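# Place the axle in the empty green saddle

## Task

Put the axle into the green saddle that is currently empty, leaving every other object standing exactly where it started; it must stay there without any robot holding it, and at the end the gripper must release it and the arm must withdraw.

## Robot and tools

Setup: four identical i2rt Big YAM arms, named arm1, arm2, arm3 and arm4. Each has six revolute joints, a two-finger gripper and a wrist camera. With joints 1 and 6 at zero and the hand level and pointing forward, the wrist camera sits above the hand and looks toward the fingertips. Maximum reach is about 1.0 m from the joint 1 axis. A fixed room camera, cam_high, also watches the scene.

Frames: there is one shared scene frame with its origin on the floor and +z up. The hand point is midway between the fingertips; its z axis runs along the fingers and the fingers close along its y axis. Foot poses are never printed. The action interface only accepts joint targets, never Cartesian poses.

Tool execute_actions: argument actions is a list holding exactly one action, or nothing. An empty list just returns robot states and images. An action is an object keyed by arm name (arm1 to arm4). Under each arm name goes a joints object. Each arm in the action gets its own joints object, and each joint is a separately named key. All values are absolute targets, not offsets.
- joint1_rad, radians, -2.879 to 2.879: rotates the whole arm about its foot, counter-clockwise from above is positive; at 0 the arm extends in the direction its foot faces.
- joint2_rad, radians, 0 to 3.141: shoulder; 0 has the upper arm roughly level and pointing back, increasing raises it up and over to the front.
- joint3_rad, radians, 0 to 3.019: elbow; 0 is fully folded, larger values open it.
- joint4_rad, radians, -1.692 to 1.57: hand pitch; positive tilts the fingers up.
- joint5_rad, radians, -1.57 to 1.57: sideways hand swing; positive goes to the arm's right.
- joint6_rad, radians, -2.094 to 2.094: hand roll; positive is clockwise when viewed from behind the hand.
- gripper_m, metres, 0 to 0.093: the gap between the fingertips. Each finger pad pushes with at most about 50 to 62 N, and some grippers push less.
Arrival tolerances are ±0.045, ±0.14, ±0.09, ±0.055, ±0.03 and ±0.035 rad for joints 1 to 6, and ±0.003 m for the gripper. The motions in one action all start together but may finish at different times. Joints have different speeds, so the hand can sweep a wide, curved path. Any joint or arm you leave out may still be driving toward its previous target. An unknown key or a value out of range rejects the whole call, and then nothing moves. The optional cameras argument lists camera names: arm1_cam_wrist to arm4_cam_wrist, cam_high, or "all". Omitting it, passing null or passing ["all"] returns every camera; [] returns none. The pictures line gives the order of the images.

wait(seconds, 0 to 10): commands nothing new and returns the same state and images as an empty action.
zoom_image(camera, region [x0,y0,x1,y1] in pixels from the top-left corner, at most 504x504): gives a closer view of that camera's latest full image.
read_manual(section="licences"): returns only licence text.
finished_scene(scene): ends the current scene, so pass its number. It cannot be undone, and the result reports success and gives the next task. Answering without any tool call ends everything.

Result lines: joint_positions holds the current joint values. joint_status says how each commanded motion ended. "off_target" means the joint stopped short and may still be pushing. After "contact_stop" or "time_out" the joint holds where it stopped. A time_out joint may instead keep a target a little ahead of it (at most 0.375, 0.375, 0.113, 0.225, 0.075 and 0.3 rad for joints 1 to 6), keep pushing, and move on if the way clears; to relieve it, send its reported position as the target. "joint command not followed", usually with a cause line, means a self and inter-arm collision check blocked that arm's joint targets (its gripper target still runs), and those joints show "not_followed". Blocked targets may be retried on every later action until valid ones are given. on_its_own lists joints not commanded in this call, and its "held at" is the target, not the position. Joint torques come in joint order, without the gripper. They include offsets, scale errors, friction and noise, so read them cautiously. A very small change of target may not move a joint. A joint carrying a load may sag.

Hazards: the arms do not stop on contact and can push very hard. Sustained pushing heats the motors. A MOTOR HOT line appears from 85 °C. At 100 °C an OVER-TEMPERATURE FAULT makes that arm go limp and fall; afterwards its unreached keys read "limit_stop_at_motor_heat", and you should resend the target. A hard press between two robots fails the task and ends the run, and a hard collision may do the same. No state line reports robot-to-robot contact, and the collision check can act too late and does not cover fingers, gripper housings or wrist cameras. Contact through a held or loose object does not count. Arms do not wait for each other. Loose objects may occasionally get a small push from outside. Never knock anything off the work area or onto the floor. Avoid drops, slips, slams and hard pushes. The scene keeps running while you think, and the robots keep holding the last command meanwhile. Finish with the axle resting in the saddle on its own, the gripper open and the arm moved away.

Each tool is called after "Request:" as name(argument=value, ...) on one line, values as JSON.

## Session

Request:
execute_actions(actions=[])

Scene clock: 0.00 s.
Joint torques (N m, as the arm reports them, + toward a larger angle): no reading
Motor temperatures (°C, as the motors report them): arm1=[31 30 31 29 28 32] | arm2=[30 31 31 32 31 28] | arm3=[30 29 29 31 31 31] | arm4=[31 31 31 31 28 28]
arm1.joint_positions: joint1_rad=+0.839 joint2_rad=+0.582 joint3_rad=+1.334 joint4_rad=-1.527 joint5_rad=+0.011 joint6_rad=+0.060 gripper_m=+0.095
arm1.joint_status: not commanded
arm1.hand: x=-0.4974 y=+0.2178 z=+1.2483 quat_wxyz=(-0.366, -0.360, -0.847, +0.136) (m; scene frame)
arm2.joint_positions: joint1_rad=+0.685 joint2_rad=+0.546 joint3_rad=+1.423 joint4_rad=-1.244 joint5_rad=-0.134 joint6_rad=+0.117 gripper_m=+0.094
arm2.joint_status: not commanded
arm2.hand: x=-0.7876 y=-0.2041 z=+1.3592 quat_wxyz=(-0.171, +0.736, -0.369, -0.541) (m; scene frame)
arm3.joint_positions: joint1_rad=+0.835 joint2_rad=+0.448 joint3_rad=+1.331 joint4_rad=-1.504 joint5_rad=+0.136 joint6_rad=+0.231 gripper_m=+0.095
arm3.joint_status: not commanded
arm3.hand: x=+0.7298 y=+0.2240 z=+1.2765 quat_wxyz=(-0.423, -0.456, -0.763, +0.177) (m; scene frame)
arm4.joint_positions: joint1_rad=+0.818 joint2_rad=+0.480 joint3_rad=+1.415 joint4_rad=-1.178 joint5_rad=-0.205 joint6_rad=-0.220 gripper_m=+0.095
arm4.joint_status: not commanded
arm4.hand: x=+0.4864 y=-0.2502 z=+1.3791 quat_wxyz=(-0.216, +0.772, -0.148, -0.579) (m; scene frame)
pictures: arm1_cam_wrist, arm2_cam_wrist, arm3_cam_wrist, arm4_cam_wrist, cam_high
Images, in order (width x height): arm1_cam_wrist 504x504, arm2_cam_wrist 504x504, arm3_cam_wrist 504x504, arm4_cam_wrist 504x504, cam_high 896x504.

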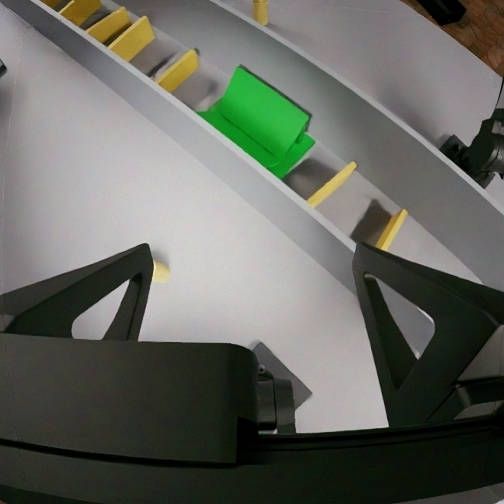

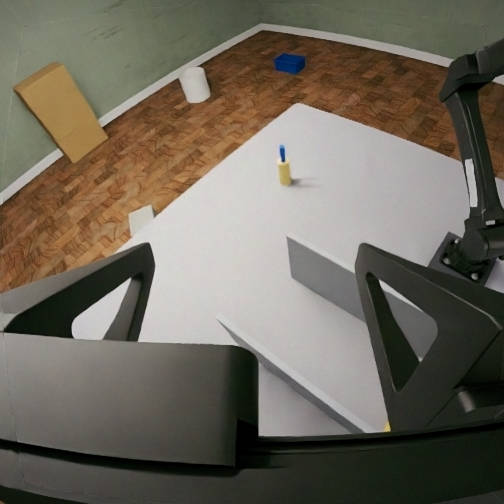

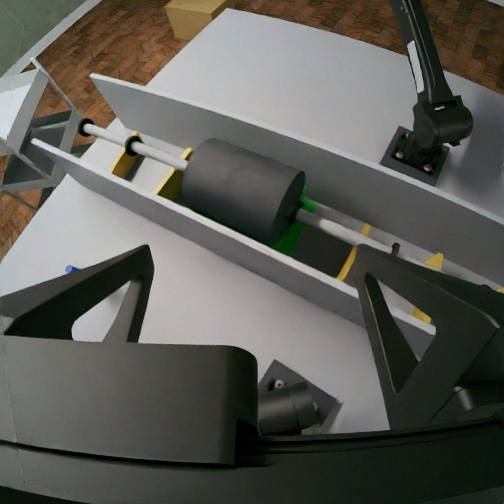

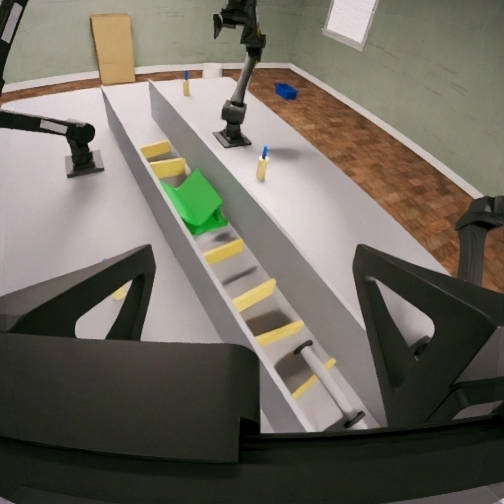

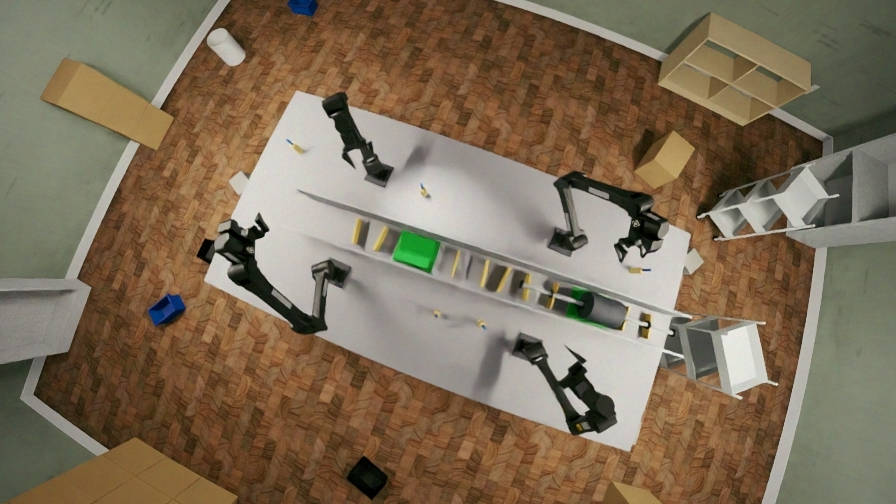

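Request:
zoom_image(camera="cam_high", region=[280, 150, 720, 400])

Request:
zoom_image(camera="arm3_cam_wrist", region=[20, 60, 504, 340])

Region (280, 150, 720, 400) of cam_high's 896x504 image, scaled by 1.145, with more detail than that image has; it fills the top 286 rows of this view, and the rest is white.

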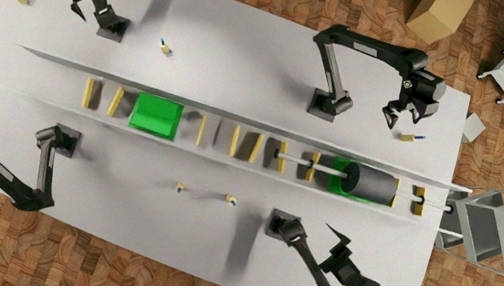

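Region (20, 60, 504, 340) of arm3_cam_wrist's 504x504 image, scaled by 1.041, with more detail than that image has; it fills the top 292 rows of this view, and the rest is white.

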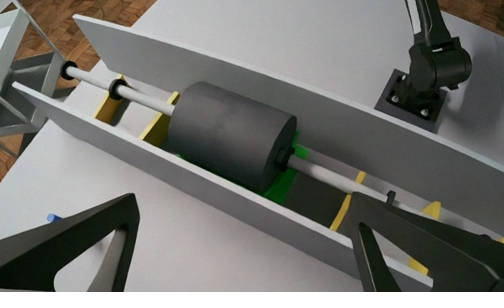

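Request:
execute_actions(actions=[{"arm4":{"joints":{"joint1_rad":-1.06,"joint5_rad":0,"joint6_rad":0.561}},"arm2":{"joints":{"joint1_rad":-1.04,"joint5_rad":0,"joint6_rad":0.6,"joint4_rad":-1.5}},"arm1":{"joints":{"joint1_rad":-0.8}},"arm3":{"joints":{"joint5_rad":0,"joint6_rad":1.76}}}], cameras=[])

Request:
execute_actions(actions=[{"arm4":{"joints":{"joint2_rad":1.981,"joint3_rad":2.299,"joint4_rad":-1.417}},"arm3":{"joints":{"joint1_rad":0.19,"joint2_rad":1.224,"joint3_rad":1.399,"joint4_rad":-1.676}}}])

Scene clock: 122.13 s.
Joint torques (N m, as the arm reports them, + toward a larger angle): arm1=[-0.12  4.01  9.25  2.58 -0.02  0.12] | arm2=[-0.47  4.32  9.45  1.09  0.09  0.11] | arm3=[-1.44  3.74  9.29  1.88 -0.03 -0.08] | arm4=[-0.04  4.35  7.67  1.93  0.01  0.13]
Motor temperatures (°C, as the motors report them): arm1=[31 30 38 29 28 32] | arm2=[30 32 35 32 31 28] | arm3=[30 29 33 31 31 31] | arm4=[31 31 37 31 28 28]
arm1.joint_positions: joint1_rad=-0.795 joint2_rad=+0.582 joint3_rad=+1.334 joint4_rad=-1.527 joint5_rad=+0.011 joint6_rad=+0.060 gripper_m=+0.095
arm1.joint_status: all done
arm1.hand: x=-0.7854 y=+0.2172 z=+1.2473 quat_wxyz=(-0.154, -0.866, -0.316, +0.356) (m; scene frame)
arm2.joint_positions: joint1_rad=-1.033 joint2_rad=+0.546 joint3_rad=+1.423 joint4_rad=-1.492 joint5_rad=-0.001 joint6_rad=+0.591 gripper_m=+0.094
arm2.joint_status: all done
arm2.hand: x=-0.4874 y=-0.2653 z=+1.3065 quat_wxyz=(-0.394, -0.034, -0.885, -0.244) (m; scene frame)
arm3.joint_positions: joint1_rad=+0.835 joint2_rad=+0.448 joint3_rad=+1.331 joint4_rad=-1.504 joint5_rad=+0.003 joint6_rad=+1.751 gripper_m=+0.095
arm3.joint_status: all done
arm3.hand: x=+0.7466 y=+0.2394 z=+1.2757 quat_wxyz=(-0.402, -0.848, -0.269, -0.216) (m; scene frame)
arm4.joint_positions: joint1_rad=-1.047 joint2_rad=+0.480 joint3_rad=+1.415 joint4_rad=-1.178 joint5_rad=+0.000 joint6_rad=+0.549 gripper_m=+0.095
arm4.joint_status: all done
arm4.hand: x=+0.7999 y=-0.2585 z=+1.3780 quat_wxyz=(-0.530, -0.012, -0.788, -0.312) (m; scene frame)
pictures: none
No camera images: the call's "cameras" was empty. Leave "cameras" out to get every camera's image.

Scene clock: 124.33 s.
Joint torques (N m, as the arm reports them, + toward a larger angle): arm1=[-0.12  4.01  9.24  2.58 -0.02  0.12] | arm2=[-0.47  4.22  9.36  1.12  0.09  0.09] | arm3=[-1.28 -8.41 10.77 -0.49  0.11  0.01] | arm4=[ -0.08 -22.67  12.01   0.65   0.04   0.15]
Motor temperatures (°C, as the motors report them): arm1=[31 30 38 29 28 32] | arm2=[30 32 35 32 31 28] | arm3=[30 30 33 31 31 31] | arm4=[31 32 37 31 28 28]
arm1.joint_positions: joint1_rad=-0.795 joint2_rad=+0.582 joint3_rad=+1.334 joint4_rad=-1.527 joint5_rad=+0.011 joint6_rad=+0.060 gripper_m=+0.095
arm1.joint_status: not commanded
arm1.hand: x=-0.7854 y=+0.2172 z=+1.2473 quat_wxyz=(-0.154, -0.866, -0.316, +0.356) (m; scene frame)
arm2.joint_positions: joint1_rad=-1.033 joint2_rad=+0.546 joint3_rad=+1.423 joint4_rad=-1.492 joint5_rad=-0.001 joint6_rad=+0.591 gripper_m=+0.094
arm2.joint_status: not commanded
arm2.hand: x=-0.4874 y=-0.2653 z=+1.3065 quat_wxyz=(-0.394, -0.034, -0.885, -0.244) (m; scene frame)
arm3.joint_positions: joint1_rad=+0.197 joint2_rad=+1.232 joint3_rad=+1.378 joint4_rad=-1.661 joint5_rad=+0.000 joint6_rad=+1.752 gripper_m=+0.095
arm3.joint_status: all done
arm3.hand: x=+0.6947 y=+0.0006 z=+1.0867 quat_wxyz=(-0.024, -1.000, +0.010, -0.006) (m; scene frame)
arm4.joint_positions: joint1_rad=-1.047 joint2_rad=+1.967 joint3_rad=+2.254 joint4_rad=-1.407 joint5_rad=+0.000 joint6_rad=+0.550 gripper_m=+0.095
arm4.joint_status: all done
arm4.hand: x=+1.2526 y=-0.0014 z=+1.1035 quat_wxyz=(-0.192, -0.016, -0.975, -0.112) (m; scene frame)
pictures: arm1_cam_wrist, arm2_cam_wrist, arm3_cam_wrist, arm4_cam_wrist, cam_high
Images, in order (width x height): arm1_cam_wrist 504x504, arm2_cam_wrist 504x504, arm3_cam_wrist 504x504, arm4_cam_wrist 504x504, cam_high 896x504.

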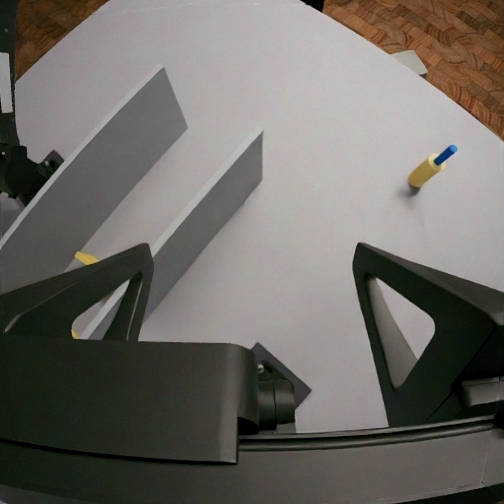

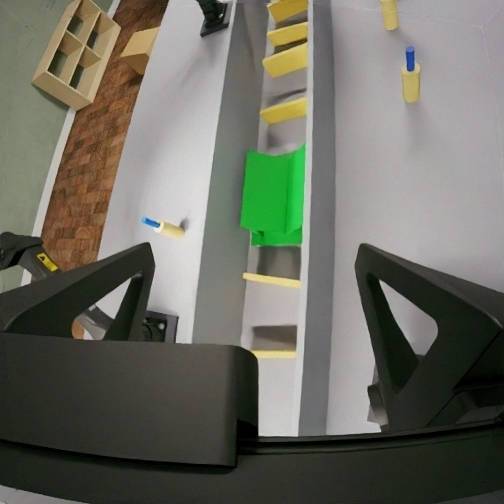

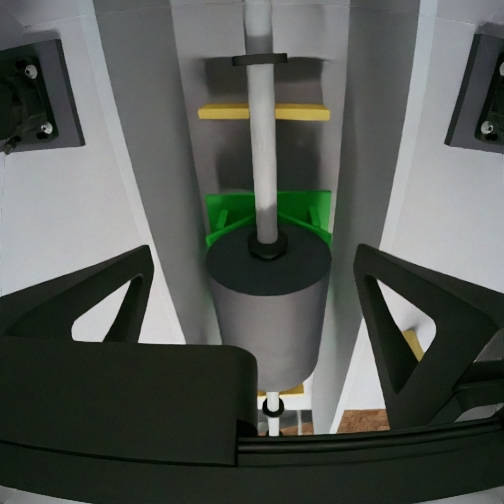

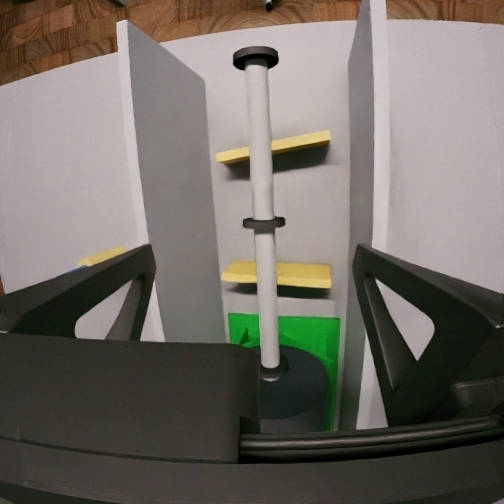

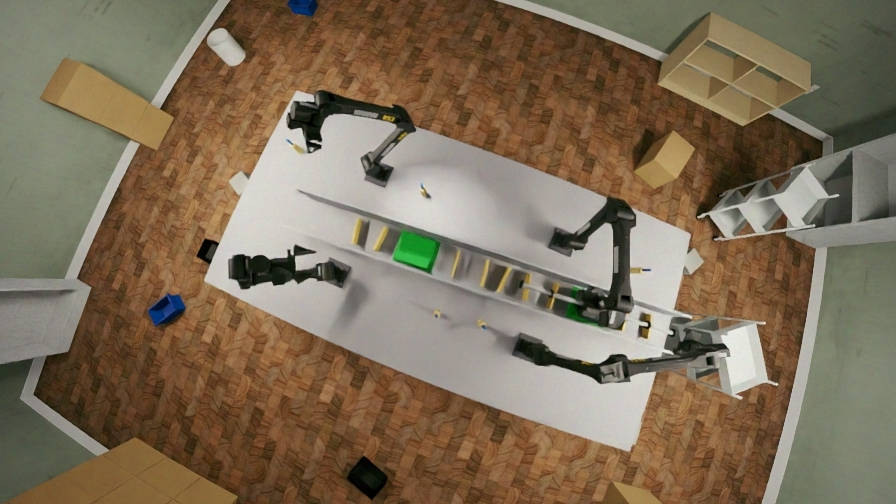

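Request:
execute_actions(actions=[{"arm4":{"joints":{"joint1_rad":-1.08,"joint2_rad":2.03,"joint3_rad":2.03,"joint4_rad":-1.175,"joint6_rad":0.54}},"arm3":{"joints":{"joint1_rad":0.215,"joint2_rad":1.265,"joint3_rad":1.12,"joint4_rad":-1.41,"joint6_rad":1.80}}}], cameras=["arm3_cam_wrist","arm4_cam_wrist","arm2_cam_wrist"])

Scene clock: 140.40 s.
Joint torques (N m, as the arm reports them, + toward a larger angle): arm1=[-0.12  4.03  9.25  2.59 -0.02  0.12] | arm2=[-0.74  4.51  9.44  1.12  0.11  0.09] | arm3=[ 0.51 -7.72  9.67  0.75  0.14  0.05] | arm4=[  0.09 -25.41   8.84   1.43   0.04  -0.09]
Motor temperatures (°C, as the motors report them): arm1=[31 30 38 29 28 32] | arm2=[30 32 36 32 31 28] | arm3=[30 30 34 31 31 31] | arm4=[31 33 41 31 28 28]
arm1.joint_positions: joint1_rad=-0.795 joint2_rad=+0.582 joint3_rad=+1.334 joint4_rad=-1.527 joint5_rad=+0.011 joint6_rad=+0.060 gripper_m=+0.095
arm1.joint_status: not commanded
arm1.hand: x=-0.7854 y=+0.2172 z=+1.2473 quat_wxyz=(-0.154, -0.866, -0.316, +0.356) (m; scene frame)
arm2.joint_positions: joint1_rad=-1.033 joint2_rad=+0.546 joint3_rad=+1.423 joint4_rad=-1.492 joint5_rad=-0.001 joint6_rad=+0.591 gripper_m=+0.094
arm2.joint_status: not commanded
arm2.hand: x=-0.4874 y=-0.2653 z=+1.3065 quat_wxyz=(-0.394, -0.034, -0.885, -0.244) (m; scene frame)
arm3.joint_positions: joint1_rad=+0.197 joint2_rad=+1.267 joint3_rad=+1.107 joint4_rad=-1.427 joint5_rad=+0.000 joint6_rad=+1.791 gripper_m=+0.095
arm3.joint_status: all done
arm3.hand: x=+0.6943 y=+0.0063 z=+0.9718 quat_wxyz=(+0.011, -1.000, +0.029, +0.000) (m; scene frame)
arm4.joint_positions: joint1_rad=-1.069 joint2_rad=+2.030 joint3_rad=+2.031 joint4_rad=-1.191 joint5_rad=+0.000 joint6_rad=+0.550 gripper_m=+0.095
arm4.joint_status: all done
arm4.hand: x=+1.2776 y=-0.0061 z=+0.9753 quat_wxyz=(-0.164, -0.027, -0.982, -0.093) (m; scene frame)
pictures: arm2_cam_wrist, arm3_cam_wrist, arm4_cam_wrist
Images, in order (width x height): arm2_cam_wrist 504x504, arm3_cam_wrist 504x504, arm4_cam_wrist 504x504.

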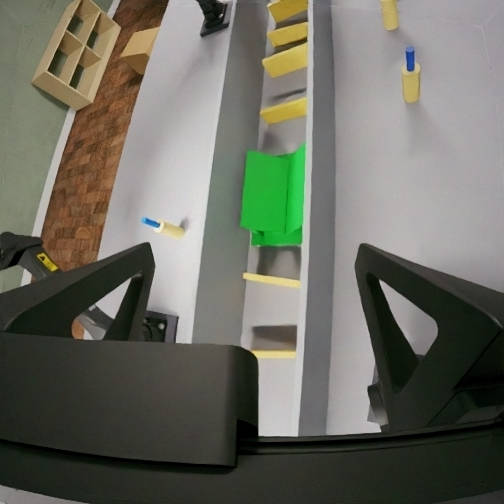

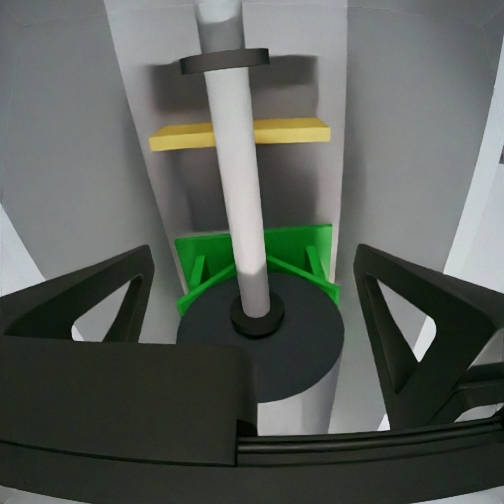

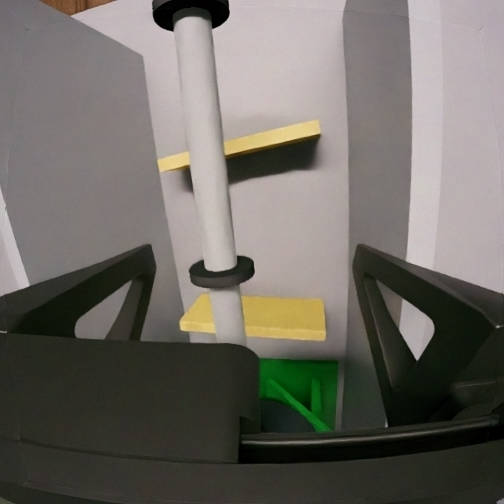

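Request:
execute_actions(actions=[{"arm4":{"joints":{"joint1_rad":-1.07,"joint2_rad":2.133,"joint3_rad":1.97,"joint4_rad":-1.02,"joint6_rad":0.515}},"arm3":{"joints":{"joint1_rad":0.245,"joint2_rad":1.346,"joint3_rad":0.96,"joint4_rad":-1.158,"joint6_rad":1.81}}}], cameras=["arm3_cam_wrist","arm4_cam_wrist"])

Scene clock: 157.20 s.
Joint torques (N m, as the arm reports them, + toward a larger angle): arm1=[-0.12  4.02  9.25  2.59 -0.02  0.13] | arm2=[-0.45  4.36  9.46  1.13  0.09  0.1 ] | arm3=[-0.14 -9.26  9.5   0.94  0.12  0.01] | arm4=[  0.38 -24.74   7.89   1.33   0.28  -0.07]
Motor temperatures (°C, as the motors report them): arm1=[31 30 38 29 28 32] | arm2=[30 32 36 32 31 28] | arm3=[30 30 34 31 31 31] | arm4=[31 35 39 31 28 28]
arm1.joint_positions: joint1_rad=-0.795 joint2_rad=+0.582 joint3_rad=+1.334 joint4_rad=-1.527 joint5_rad=+0.011 joint6_rad=+0.060 gripper_m=+0.095
arm1.joint_status: not commanded
arm1.hand: x=-0.7854 y=+0.2172 z=+1.2473 quat_wxyz=(-0.154, -0.866, -0.316, +0.356) (m; scene frame)
arm2.joint_positions: joint1_rad=-1.033 joint2_rad=+0.546 joint3_rad=+1.423 joint4_rad=-1.492 joint5_rad=-0.001 joint6_rad=+0.591 gripper_m=+0.094
arm2.joint_status: not commanded
arm2.hand: x=-0.4874 y=-0.2653 z=+1.3065 quat_wxyz=(-0.394, -0.034, -0.885, -0.244) (m; scene frame)
arm3.joint_positions: joint1_rad=+0.233 joint2_rad=+1.354 joint3_rad=+0.943 joint4_rad=-1.175 joint5_rad=+0.000 joint6_rad=+1.801 gripper_m=+0.095
arm3.joint_status: all done
arm3.hand: x=+0.7081 y=+0.0025 z=+0.8829 quat_wxyz=(+0.011, -1.000, +0.017, +0.000) (m; scene frame)
arm4.joint_positions: joint1_rad=-1.063 joint2_rad=+2.114 joint3_rad=+1.984 joint4_rad=-1.031 joint5_rad=-0.006 joint6_rad=+0.523 gripper_m=+0.095
arm4.joint_status: all done
arm4.hand: x=+1.2994 y=+0.0126 z=+0.9080 quat_wxyz=(-0.175, -0.009, -0.979, -0.101) (m; scene frame)
pictures: arm3_cam_wrist, arm4_cam_wrist
Images, in order (width x height): arm3_cam_wrist 504x504, arm4_cam_wrist 504x504.

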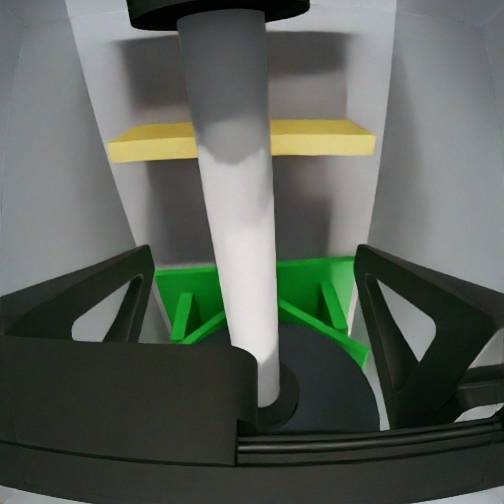

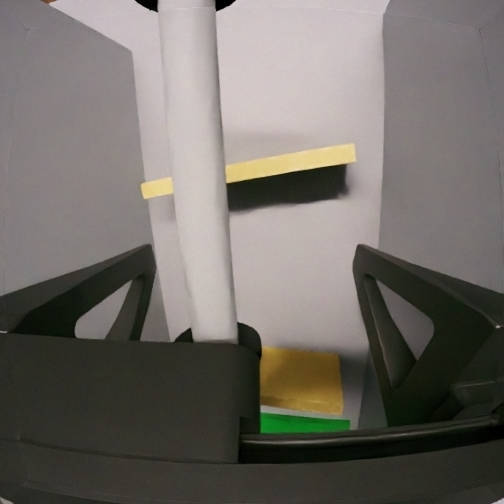

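Request:
execute_actions(actions=[{"arm4":{"joints":{"joint1_rad":-1.025,"joint2_rad":2.16,"joint6_rad":0.55}},"arm3":{"joints":{"gripper_m":0}}}], cameras=["arm3_cam_wrist","arm4_cam_wrist"])

Scene clock: 164.57 s.
Joint torques (N m, as the arm reports them, + toward a larger angle): arm1=[-0.11  4.03  9.25  2.59 -0.02  0.13] | arm2=[-0.78  4.3   9.35  1.1   0.07  0.1 ] | arm3=[-0.3  -9.44  9.48  0.4  -0.03  0.13] | arm4=[  1.67 -24.1    7.78   1.31   0.12   0.16]
Motor temperatures (°C, as the motors report them): arm1=[31 30 38 29 28 32] | arm2=[30 32 36 32 31 28] | arm3=[30 30 34 31 31 31] | arm4=[31 35 39 31 28 28]
arm1.joint_positions: joint1_rad=-0.795 joint2_rad=+0.582 joint3_rad=+1.334 joint4_rad=-1.527 joint5_rad=+0.011 joint6_rad=+0.060 gripper_m=+0.095
arm1.joint_status: not commanded
arm1.hand: x=-0.7854 y=+0.2172 z=+1.2473 quat_wxyz=(-0.154, -0.866, -0.316, +0.356) (m; scene frame)
arm2.joint_positions: joint1_rad=-1.033 joint2_rad=+0.546 joint3_rad=+1.423 joint4_rad=-1.492 joint5_rad=-0.001 joint6_rad=+0.591 gripper_m=+0.094
arm2.joint_status: not commanded
arm2.hand: x=-0.4874 y=-0.2653 z=+1.3065 quat_wxyz=(-0.394, -0.034, -0.885, -0.244) (m; scene frame)
arm3.joint_positions: joint1_rad=+0.233 joint2_rad=+1.354 joint3_rad=+0.944 joint4_rad=-1.165 joint5_rad=+0.004 joint6_rad=+1.790 gripper_m=+0.024
arm3.joint_status: gripper_m off_target (ended at +0.024, target +0.000)
arm3.hand: x=+0.7081 y=-0.0002 z=+0.8832 quat_wxyz=(+0.005, -1.000, +0.011, +0.001) (m; scene frame)
arm4.joint_positions: joint1_rad=-1.034 joint2_rad=+2.131 joint3_rad=+1.984 joint4_rad=-1.031 joint5_rad=-0.002 joint6_rad=+0.538 gripper_m=+0.095
arm4.joint_status: all done
arm4.hand: x=+1.2894 y=+0.0305 z=+0.8951 quat_wxyz=(-0.167, -0.004, -0.981, -0.099) (m; scene frame)
pictures: arm3_cam_wrist, arm4_cam_wrist
Images, in order (width x height): arm3_cam_wrist 504x504, arm4_cam_wrist 504x504.

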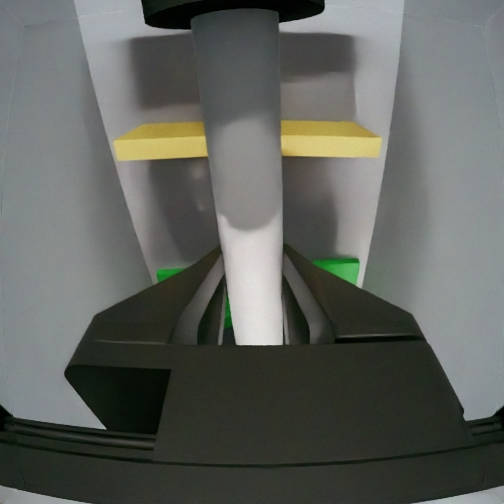

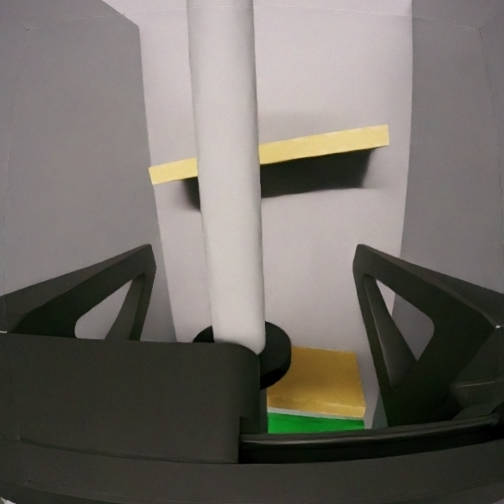

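Request:
execute_actions(actions=[{"arm4":{"joints":{"joint1_rad":-1.015,"joint2_rad":2.185}},"arm3":{"joints":{"gripper_m":0.045,"joint2_rad":1.37,"joint3_rad":0.935,"joint4_rad":-1.12}}}], cameras=[])

Request:
execute_actions(actions=[{"arm4":{"joints":{"gripper_m":0}},"arm3":{"joints":{"gripper_m":0}}}], cameras=["arm3_cam_wrist","arm4_cam_wrist"])

Scene clock: 173.17 s.
Joint torques (N m, as the arm reports them, + toward a larger angle): arm1=[-0.1   4.02  9.24  2.59 -0.02  0.12] | arm2=[-0.55  4.31  9.44  1.07  0.09  0.1 ] | arm3=[-0.25 -8.21  8.23  0.94 -0.02 -0.01] | arm4=[  2.32 -24.73   7.78   1.27   0.11   0.17]
Motor temperatures (°C, as the motors report them): arm1=[31 30 38 29 28 32] | arm2=[30 32 36 32 31 28] | arm3=[30 30 34 31 31 31] | arm4=[31 35 39 31 28 28]
arm1.joint_positions: joint1_rad=-0.795 joint2_rad=+0.582 joint3_rad=+1.334 joint4_rad=-1.527 joint5_rad=+0.011 joint6_rad=+0.060 gripper_m=+0.095
arm1.joint_status: not commanded
arm1.hand: x=-0.7854 y=+0.2172 z=+1.2473 quat_wxyz=(-0.154, -0.866, -0.316, +0.356) (m; scene frame)
arm2.joint_positions: joint1_rad=-1.033 joint2_rad=+0.546 joint3_rad=+1.423 joint4_rad=-1.492 joint5_rad=-0.001 joint6_rad=+0.591 gripper_m=+0.094
arm2.joint_status: not commanded
arm2.hand: x=-0.4874 y=-0.2653 z=+1.3065 quat_wxyz=(-0.394, -0.034, -0.885, -0.244) (m; scene frame)
arm3.joint_positions: joint1_rad=+0.233 joint2_rad=+1.357 joint3_rad=+0.932 joint4_rad=-1.137 joint5_rad=+0.003 joint6_rad=+1.801 gripper_m=+0.045
arm3.joint_status: all done
arm3.hand: x=+0.7086 y=-0.0019 z=+0.8777 quat_wxyz=(-0.001, -1.000, +0.017, -0.001) (m; scene frame)
arm4.joint_positions: joint1_rad=-1.031 joint2_rad=+2.160 joint3_rad=+1.984 joint4_rad=-1.031 joint5_rad=-0.002 joint6_rad=+0.538 gripper_m=+0.095
arm4.joint_status: all done
arm4.hand: x=+1.2879 y=+0.0326 z=+0.8742 quat_wxyz=(-0.154, -0.002, -0.984, -0.092) (m; scene frame)
pictures: none
No camera images: the call's "cameras" was empty. Leave "cameras" out to get every camera's image.

Scene clock: 173.90 s.
Joint torques (N m, as the arm reports them, + toward a larger angle): arm1=[-0.13  4.06  9.25  2.59 -0.02  0.12] | arm2=[-0.51  4.43  9.48  1.13  0.1   0.08] | arm3=[ 0.15 -8.09  8.32  0.84 -0.06  0.2 ] | arm4=[  1.73 -24.29   7.78   0.64   0.38   0.44]
Motor temperatures (°C, as the motors report them): arm1=[31 30 38 29 28 32] | arm2=[30 32 36 32 31 28] | arm3=[30 30 34 31 31 31] | arm4=[31 35 39 31 28 28]
arm1.joint_positions: joint1_rad=-0.795 joint2_rad=+0.582 joint3_rad=+1.334 joint4_rad=-1.527 joint5_rad=+0.011 joint6_rad=+0.060 gripper_m=+0.095
arm1.joint_status: not commanded
arm1.hand: x=-0.7854 y=+0.2172 z=+1.2473 quat_wxyz=(-0.154, -0.866, -0.316, +0.356) (m; scene frame)
arm2.joint_positions: joint1_rad=-1.033 joint2_rad=+0.546 joint3_rad=+1.423 joint4_rad=-1.492 joint5_rad=-0.001 joint6_rad=+0.591 gripper_m=+0.094
arm2.joint_status: not commanded
arm2.hand: x=-0.4874 y=-0.2653 z=+1.3065 quat_wxyz=(-0.394, -0.034, -0.885, -0.244) (m; scene frame)
arm3.joint_positions: joint1_rad=+0.233 joint2_rad=+1.357 joint3_rad=+0.928 joint4_rad=-1.138 joint5_rad=+0.005 joint6_rad=+1.787 gripper_m=+0.025
arm3.joint_status: gripper_m off_target (ended at +0.025, target +0.000)
arm3.hand: x=+0.7079 y=-0.0001 z=+0.8764 quat_wxyz=(+0.001, -1.000, +0.010, +0.001) (m; scene frame)
arm4.joint_positions: joint1_rad=-1.024 joint2_rad=+2.156 joint3_rad=+1.984 joint4_rad=-1.012 joint5_rad=-0.009 joint6_rad=+0.515 gripper_m=+0.023
arm4.joint_status: gripper_m off_target (ended at +0.023, target +0.000)
arm4.hand: x=+1.2885 y=+0.0403 z=+0.8793 quat_wxyz=(-0.164, +0.013, -0.981, -0.100) (m; scene frame)
pictures: arm3_cam_wrist, arm4_cam_wrist
Images, in order (width x height): arm3_cam_wrist 504x504, arm4_cam_wrist 504x504.

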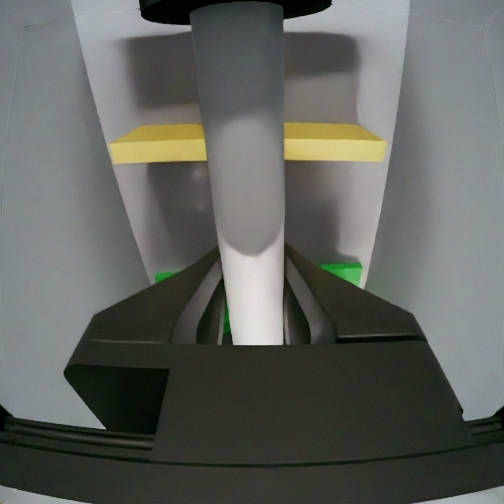

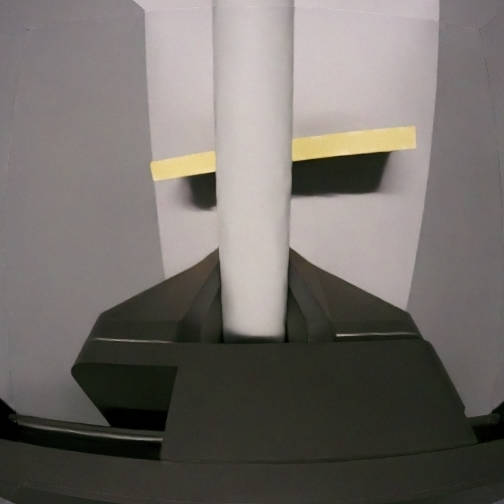

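Request:
execute_actions(actions=[{"arm4":{"joints":{"joint1_rad":-1.065,"joint2_rad":2.11,"joint3_rad":2.37,"joint4_rad":-1.404,"joint6_rad":0.54}},"arm3":{"joints":{"joint2_rad":1.255,"joint3_rad":1.30,"joint4_rad":-1.58,"joint6_rad":1.80}},"arm2":{"joints":{"joint2_rad":1.5,"joint3_rad":1.9,"joint4_rad":-1.4}}}])

Scene clock: 183.00 s.
Joint torques (N m, as the arm reports them, + toward a larger angle): arm1=[-0.11  4.05  9.26  2.59 -0.02  0.13] | arm2=[ -0.4  -13.72  11.78   1.1    0.11   0.12] | arm3=[ -0.12 -11.24  15.17  -1.06   0.3   -0.18] | arm4=[  0.78 -27.72  13.65   0.64   0.17   0.25]
Motor temperatures (°C, as the motors report them): arm1=[31 30 39 29 28 32] | arm2=[30 32 36 32 31 28] | arm3=[30 30 34 31 32 31] | arm4=[31 36 39 31 28 28]
arm1.joint_positions: joint1_rad=-0.795 joint2_rad=+0.582 joint3_rad=+1.334 joint4_rad=-1.527 joint5_rad=+0.011 joint6_rad=+0.060 gripper_m=+0.095
arm1.joint_status: not commanded
arm1.hand: x=-0.7854 y=+0.2172 z=+1.2473 quat_wxyz=(-0.154, -0.866, -0.316, +0.356) (m; scene frame)
arm2.joint_positions: joint1_rad=-1.033 joint2_rad=+1.499 joint3_rad=+1.876 joint4_rad=-1.404 joint5_rad=-0.001 joint6_rad=+0.591 gripper_m=+0.094
arm2.joint_status: all done
arm2.hand: x=-0.1678 y=-0.0851 z=+1.2153 quat_wxyz=(-0.231, -0.038, -0.962, -0.144) (m; scene frame)
arm3.joint_positions: joint1_rad=+0.235 joint2_rad=+1.292 joint3_rad=+1.223 joint4_rad=-1.556 joint5_rad=-0.006 joint6_rad=+1.813 gripper_m=+0.024
arm3.joint_status: all done
arm3.hand: x=+0.7089 y=+0.0047 z=+1.0080 quat_wxyz=(+0.031, -0.999, +0.022, +0.001) (m; scene frame)
arm4.joint_positions: joint1_rad=-1.062 joint2_rad=+2.123 joint3_rad=+2.302 joint4_rad=-1.399 joint5_rad=-0.003 joint6_rad=+0.522 gripper_m=+0.023
arm4.joint_status: all done
arm4.hand: x=+1.2877 y=+0.0062 z=+1.0174 quat_wxyz=(-0.151, -0.009, -0.985, -0.086) (m; scene frame)
pictures: arm1_cam_wrist, arm2_cam_wrist, arm3_cam_wrist, arm4_cam_wrist, cam_high
Images, in order (width x height): arm1_cam_wrist 504x504, arm2_cam_wrist 504x504, arm3_cam_wrist 504x504, arm4_cam_wrist 504x504, cam_high 896x504.

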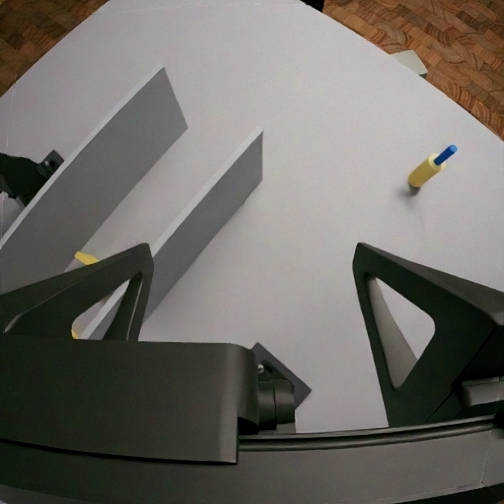

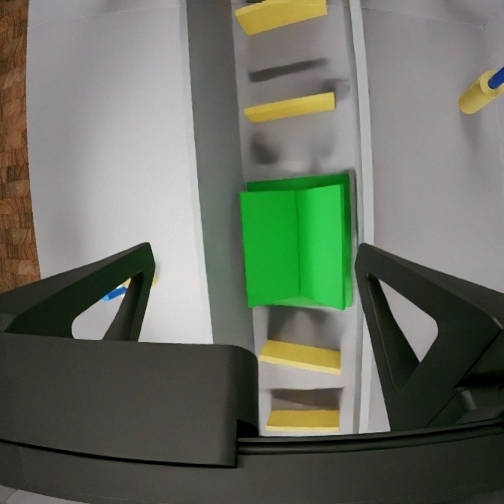

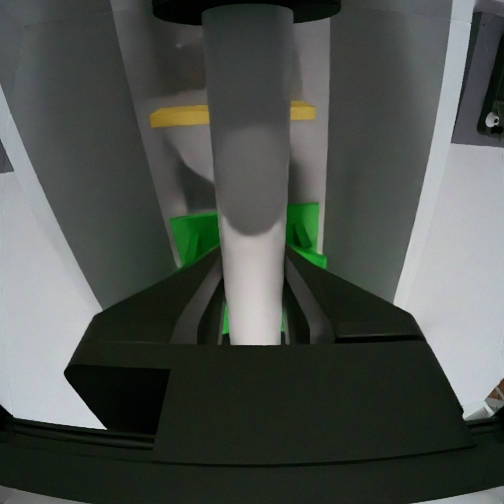

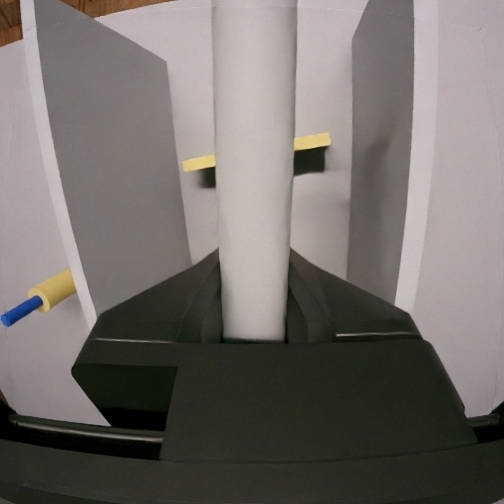

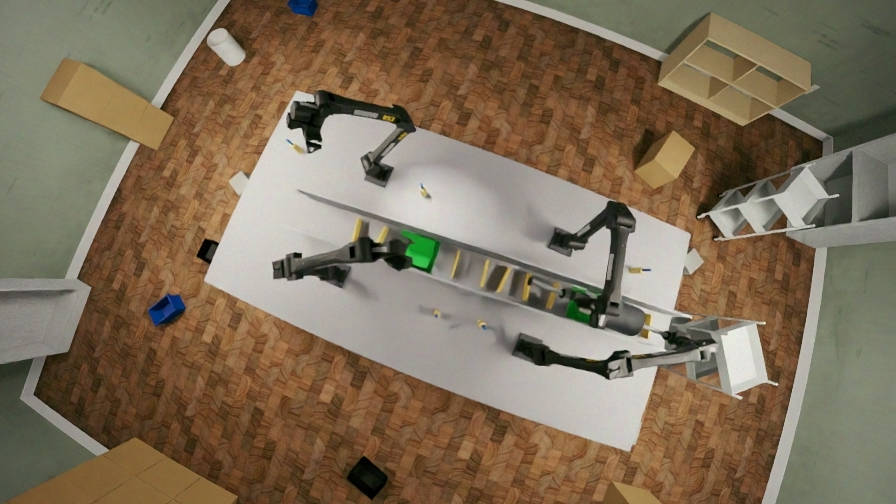

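Request:
execute_actions(actions=[{"arm3":{"joints":{"joint1_rad":-0.225,"joint2_rad":1.19,"joint3_rad":1.39,"joint4_rad":-1.6,"joint6_rad":1.35}},"arm4":{"joints":{"joint1_rad":-0.935,"joint2_rad":1.70,"joint3_rad":1.87,"joint4_rad":-1.353,"joint6_rad":0.66}}}], cameras=[])

Request:
execute_actions(actions=[{"arm3":{"joints":{"joint1_rad":-0.588,"joint2_rad":1.315,"joint3_rad":1.495,"joint4_rad":-1.53,"joint6_rad":0.99}},"arm4":{"joints":{"joint1_rad":-0.755,"joint2_rad":1.46,"joint3_rad":1.595,"joint4_rad":-1.421,"joint6_rad":0.83}}}], cameras=["cam_high","arm3_cam_wrist"])

Scene clock: 207.40 s.
Joint torques (N m, as the arm reports them, + toward a larger angle): arm1=[-0.12  4.02  9.25  2.6  -0.02  0.13] | arm2=[ -0.69 -13.67  11.68   1.1    0.1    0.12] | arm3=[ -1.84 -12.99  17.27  -0.19   0.21  -0.23] | arm4=[  0.6  -21.55   9.64   1.39  -0.28   0.22]
Motor temperatures (°C, as the motors report them): arm1=[31 30 39 29 28 32] | arm2=[30 32 37 32 31 29] | arm3=[30 30 39 31 32 31] | arm4=[31 37 45 31 28 28]
arm1.joint_positions: joint1_rad=-0.795 joint2_rad=+0.582 joint3_rad=+1.334 joint4_rad=-1.527 joint5_rad=+0.011 joint6_rad=+0.060 gripper_m=+0.095
arm1.joint_status: not commanded
arm1.hand: x=-0.7854 y=+0.2172 z=+1.2473 quat_wxyz=(-0.154, -0.866, -0.316, +0.356) (m; scene frame)
arm2.joint_positions: joint1_rad=-1.033 joint2_rad=+1.499 joint3_rad=+1.876 joint4_rad=-1.404 joint5_rad=-0.001 joint6_rad=+0.591 gripper_m=+0.094
arm2.joint_status: not commanded
arm2.hand: x=-0.1678 y=-0.0851 z=+1.2153 quat_wxyz=(-0.231, -0.038, -0.962, -0.144) (m; scene frame)
arm3.joint_positions: joint1_rad=-0.218 joint2_rad=+1.243 joint3_rad=+1.291 joint4_rad=-1.598 joint5_rad=-0.003 joint6_rad=+1.363 gripper_m=+0.024
arm3.joint_status: joint3_rad time_out (moved +0.068 of +0.167); the others done
arm3.on_its_own: joint3_rad reads +1.291 and still pushes toward +1.390 since a time_out
arm3.hand: x=+0.5508 y=+0.0086 z=+1.0493 quat_wxyz=(-0.007, -1.000, +0.023, -0.001) (m; scene frame)
arm4.joint_positions: joint1_rad=-0.930 joint2_rad=+1.719 joint3_rad=+1.859 joint4_rad=-1.370 joint5_rad=+0.009 joint6_rad=+0.643 gripper_m=+0.023
arm4.joint_status: all done
arm4.hand: x=+1.1291 y=+0.0077 z=+1.0797 quat_wxyz=(-0.138, -0.005, -0.986, -0.096) (m; scene frame)
pictures: none
No camera images: the call's "cameras" was empty. Leave "cameras" out to get every camera's image.

not run: a stop came earlier in this reply.

Request:
execute_actions(actions=[{"arm3":{"joints":{"joint1_rad":-0.588,"joint2_rad":1.30,"joint3_rad":1.50,"joint4_rad":-1.53,"joint6_rad":0.99}},"arm4":{"joints":{"joint1_rad":-0.762,"joint2_rad":1.46,"joint3_rad":1.555,"joint4_rad":-1.421,"joint6_rad":0.83}}}], cameras=[])

Request:
execute_actions(actions=[{"arm3":{"joints":{"joint1_rad":-0.835,"joint2_rad":1.50,"joint3_rad":1.69,"joint4_rad":-1.428,"joint6_rad":0.75}},"arm4":{"joints":{"joint1_rad":-0.488,"joint2_rad":1.29,"joint3_rad":1.40,"joint4_rad":-1.533,"joint6_rad":1.095}}}], cameras=[])

Request:
execute_actions(actions=[{"arm3":{"joints":{"joint1_rad":-0.98,"joint2_rad":1.715,"joint3_rad":1.94,"joint4_rad":-1.364,"joint6_rad":0.615}},"arm4":{"joints":{"joint1_rad":-0.162,"joint2_rad":1.115,"joint3_rad":1.245,"joint4_rad":-1.451,"joint6_rad":1.42}}}])

Scene clock: 217.07 s.
Joint torques (N m, as the arm reports them, + toward a larger angle): arm1=[-0.11  4.03  9.25  2.59 -0.02  0.13] | arm2=[ -0.79 -13.88  11.76   1.1    0.11   0.09] | arm3=[ -0.56 -13.09  16.73   0.93   0.1   -0.36] | arm4=[  0.47 -16.46   9.24   0.5   -0.6    0.  ]
Motor temperatures (°C, as the motors report them): arm1=[31 30 39 29 28 32] | arm2=[30 33 38 32 31 29] | arm3=[30 30 40 31 32 31] | arm4=[31 37 44 31 28 28]
arm1.joint_positions: joint1_rad=-0.795 joint2_rad=+0.582 joint3_rad=+1.334 joint4_rad=-1.527 joint5_rad=+0.011 joint6_rad=+0.060 gripper_m=+0.095
arm1.joint_status: not commanded
arm1.hand: x=-0.7854 y=+0.2172 z=+1.2473 quat_wxyz=(-0.154, -0.866, -0.316, +0.356) (m; scene frame)
arm2.joint_positions: joint1_rad=-1.033 joint2_rad=+1.499 joint3_rad=+1.876 joint4_rad=-1.404 joint5_rad=-0.001 joint6_rad=+0.591 gripper_m=+0.094
arm2.joint_status: not commanded
arm2.hand: x=-0.1678 y=-0.0851 z=+1.2153 quat_wxyz=(-0.231, -0.038, -0.962, -0.144) (m; scene frame)
arm3.joint_positions: joint1_rad=-0.589 joint2_rad=+1.335 joint3_rad=+1.412 joint4_rad=-1.540 joint5_rad=+0.001 joint6_rad=+1.014 gripper_m=+0.024
arm3.joint_status: all done
arm3.hand: x=+0.4007 y=+0.0186 z=+1.0650 quat_wxyz=(-0.041, -0.998, +0.034, +0.029) (m; scene frame)
arm4.joint_positions: joint1_rad=-0.754 joint2_rad=+1.473 joint3_rad=+1.547 joint4_rad=-1.419 joint5_rad=+0.017 joint6_rad=+0.833 gripper_m=+0.023
arm4.joint_status: all done
arm4.hand: x=+0.9795 y=+0.0021 z=+1.0664 quat_wxyz=(-0.083, -0.012, -0.994, -0.076) (m; scene frame)
pictures: none
No camera images: the call's "cameras" was empty. Leave "cameras" out to get every camera's image.

Scene clock: 218.40 s.
Joint torques (N m, as the arm reports them, + toward a larger angle): arm1=[-0.12  4.05  9.25  2.58 -0.02  0.13] | arm2=[ -0.77 -13.89  11.72   1.1    0.09   0.1 ] | arm3=[ -0.74 -17.15  16.46   1.34   0.28  -0.29] | arm4=[ -0.25 -13.31   9.43   0.2   -0.47  -0.07]
Motor temperatures (°C, as the motors report them): arm1=[31 30 39 29 28 32] | arm2=[30 33 38 32 31 29] | arm3=[30 30 40 31 32 31] | arm4=[31 36 44 31 28 28]
arm1.joint_positions: joint1_rad=-0.795 joint2_rad=+0.582 joint3_rad=+1.334 joint4_rad=-1.527 joint5_rad=+0.011 joint6_rad=+0.060 gripper_m=+0.095
arm1.joint_status: not commanded
arm1.hand: x=-0.7854 y=+0.2172 z=+1.2473 quat_wxyz=(-0.154, -0.866, -0.316, +0.356) (m; scene frame)
arm2.joint_positions: joint1_rad=-1.033 joint2_rad=+1.499 joint3_rad=+1.876 joint4_rad=-1.404 joint5_rad=-0.001 joint6_rad=+0.591 gripper_m=+0.094
arm2.joint_status: not commanded
arm2.hand: x=-0.1678 y=-0.0851 z=+1.2153 quat_wxyz=(-0.231, -0.038, -0.962, -0.144) (m; scene frame)
arm3.joint_positions: joint1_rad=-0.841 joint2_rad=+1.550 joint3_rad=+1.606 joint4_rad=-1.444 joint5_rad=-0.005 joint6_rad=+0.767 gripper_m=+0.024
arm3.joint_status: all done
arm3.hand: x=+0.2488 y=+0.0225 z=+1.0553 quat_wxyz=(-0.060, -0.995, +0.036, +0.065) (m; scene frame)
arm4.joint_positions: joint1_rad=-0.472 joint2_rad=+1.306 joint3_rad=+1.386 joint4_rad=-1.527 joint5_rad=+0.014 joint6_rad=+1.104 gripper_m=+0.023
arm4.joint_status: all done
arm4.hand: x=+0.8269 y=+0.0039 z=+1.0644 quat_wxyz=(-0.034, -0.007, -0.998, -0.051) (m; scene frame)
pictures: none
No camera images: the call's "cameras" was empty. Leave "cameras" out to get every camera's image.

Scene clock: 220.53 s.
Joint torques (N m, as the arm reports them, + toward a larger angle): arm1=[-0.11  4.05  9.24  2.59 -0.02  0.12] | arm2=[ -0.64 -13.69  11.72   1.13   0.1    0.08] | arm3=[ -1.65 -22.12  18.21   2.     0.14  -0.41] | arm4=[  1.55 -10.81   9.71   1.23  -0.48   0.  ]
Motor temperatures (°C, as the motors report them): arm1=[31 30 39 29 28 32] | arm2=[30 33 38 32 31 29] | arm3=[30 31 41 31 32 31] | arm4=[31 36 43 31 28 28]
arm1.joint_positions: joint1_rad=-0.795 joint2_rad=+0.582 joint3_rad=+1.334 joint4_rad=-1.527 joint5_rad=+0.011 joint6_rad=+0.060 gripper_m=+0.095
arm1.joint_status: not commanded
arm1.hand: x=-0.7854 y=+0.2172 z=+1.2473 quat_wxyz=(-0.154, -0.866, -0.316, +0.356) (m; scene frame)
arm2.joint_positions: joint1_rad=-1.033 joint2_rad=+1.499 joint3_rad=+1.876 joint4_rad=-1.404 joint5_rad=-0.001 joint6_rad=+0.591 gripper_m=+0.094
arm2.joint_status: not commanded
arm2.hand: x=-0.1678 y=-0.0851 z=+1.2153 quat_wxyz=(-0.231, -0.038, -0.962, -0.144) (m; scene frame)
arm3.joint_positions: joint1_rad=-0.974 joint2_rad=+1.775 joint3_rad=+1.833 joint4_rad=-1.394 joint5_rad=-0.001 joint6_rad=+0.643 gripper_m=+0.024
arm3.joint_status: joint3_rad time_out (moved +0.227 of +0.334); the others done
arm3.on_its_own: joint3_rad reads +1.833 and still pushes toward +1.940 since a time_out
arm3.hand: x=+0.1274 y=+0.0274 z=+1.0353 quat_wxyz=(-0.063, -0.993, +0.041, +0.095) (m; scene frame)
arm4.joint_positions: joint1_rad=-0.168 joint2_rad=+1.139 joint3_rad=+1.229 joint4_rad=-1.472 joint5_rad=+0.015 joint6_rad=+1.422 gripper_m=+0.023
arm4.joint_status: all done
arm4.hand: x=+0.7044 y=-0.0036 z=+1.0599 quat_wxyz=(-0.022, -0.014, -0.996, -0.091) (m; scene frame)
pictures: arm1_cam_wrist, arm2_cam_wrist, arm3_cam_wrist, arm4_cam_wrist, cam_high
Images, in order (width x height): arm1_cam_wrist 504x504, arm2_cam_wrist 504x504, arm3_cam_wrist 504x504, arm4_cam_wrist 504x504, cam_high 896x504.

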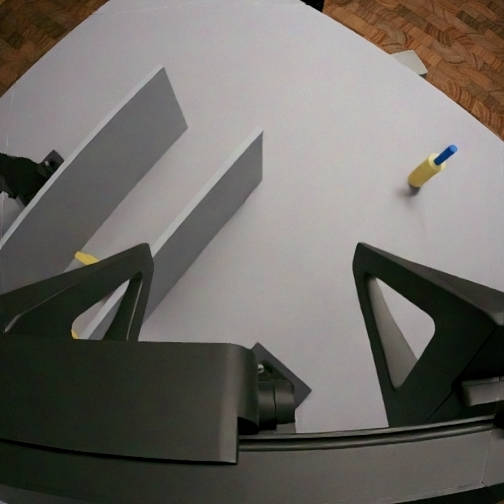

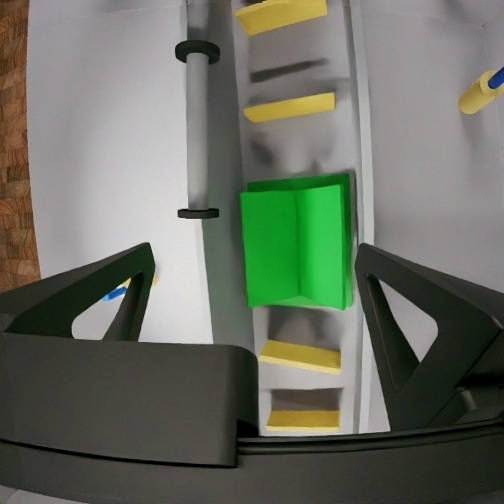

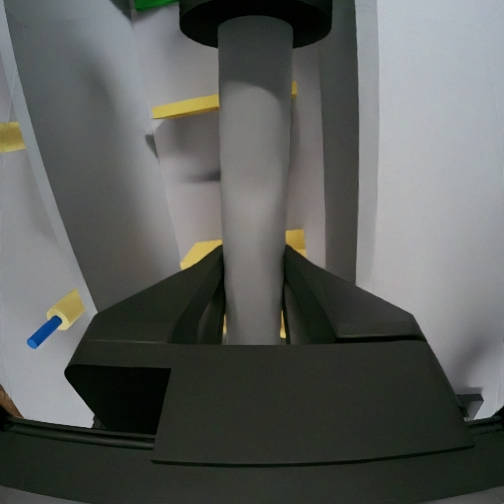

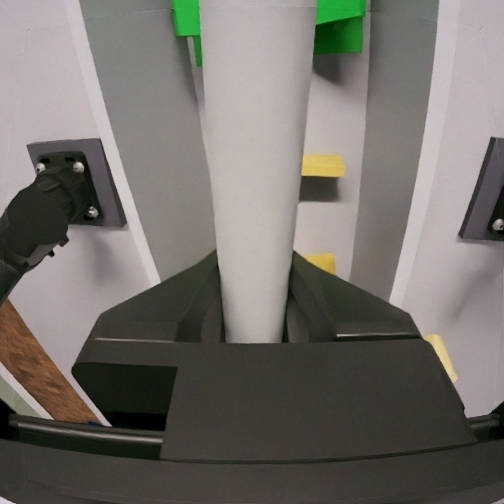

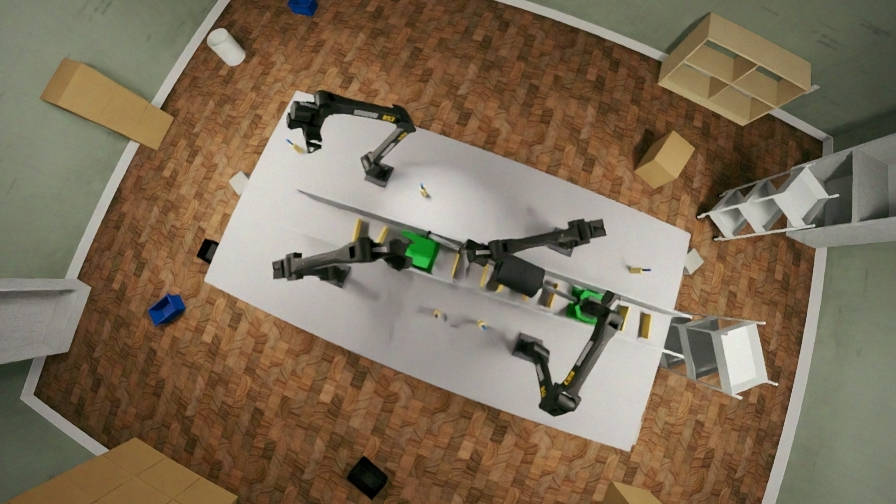

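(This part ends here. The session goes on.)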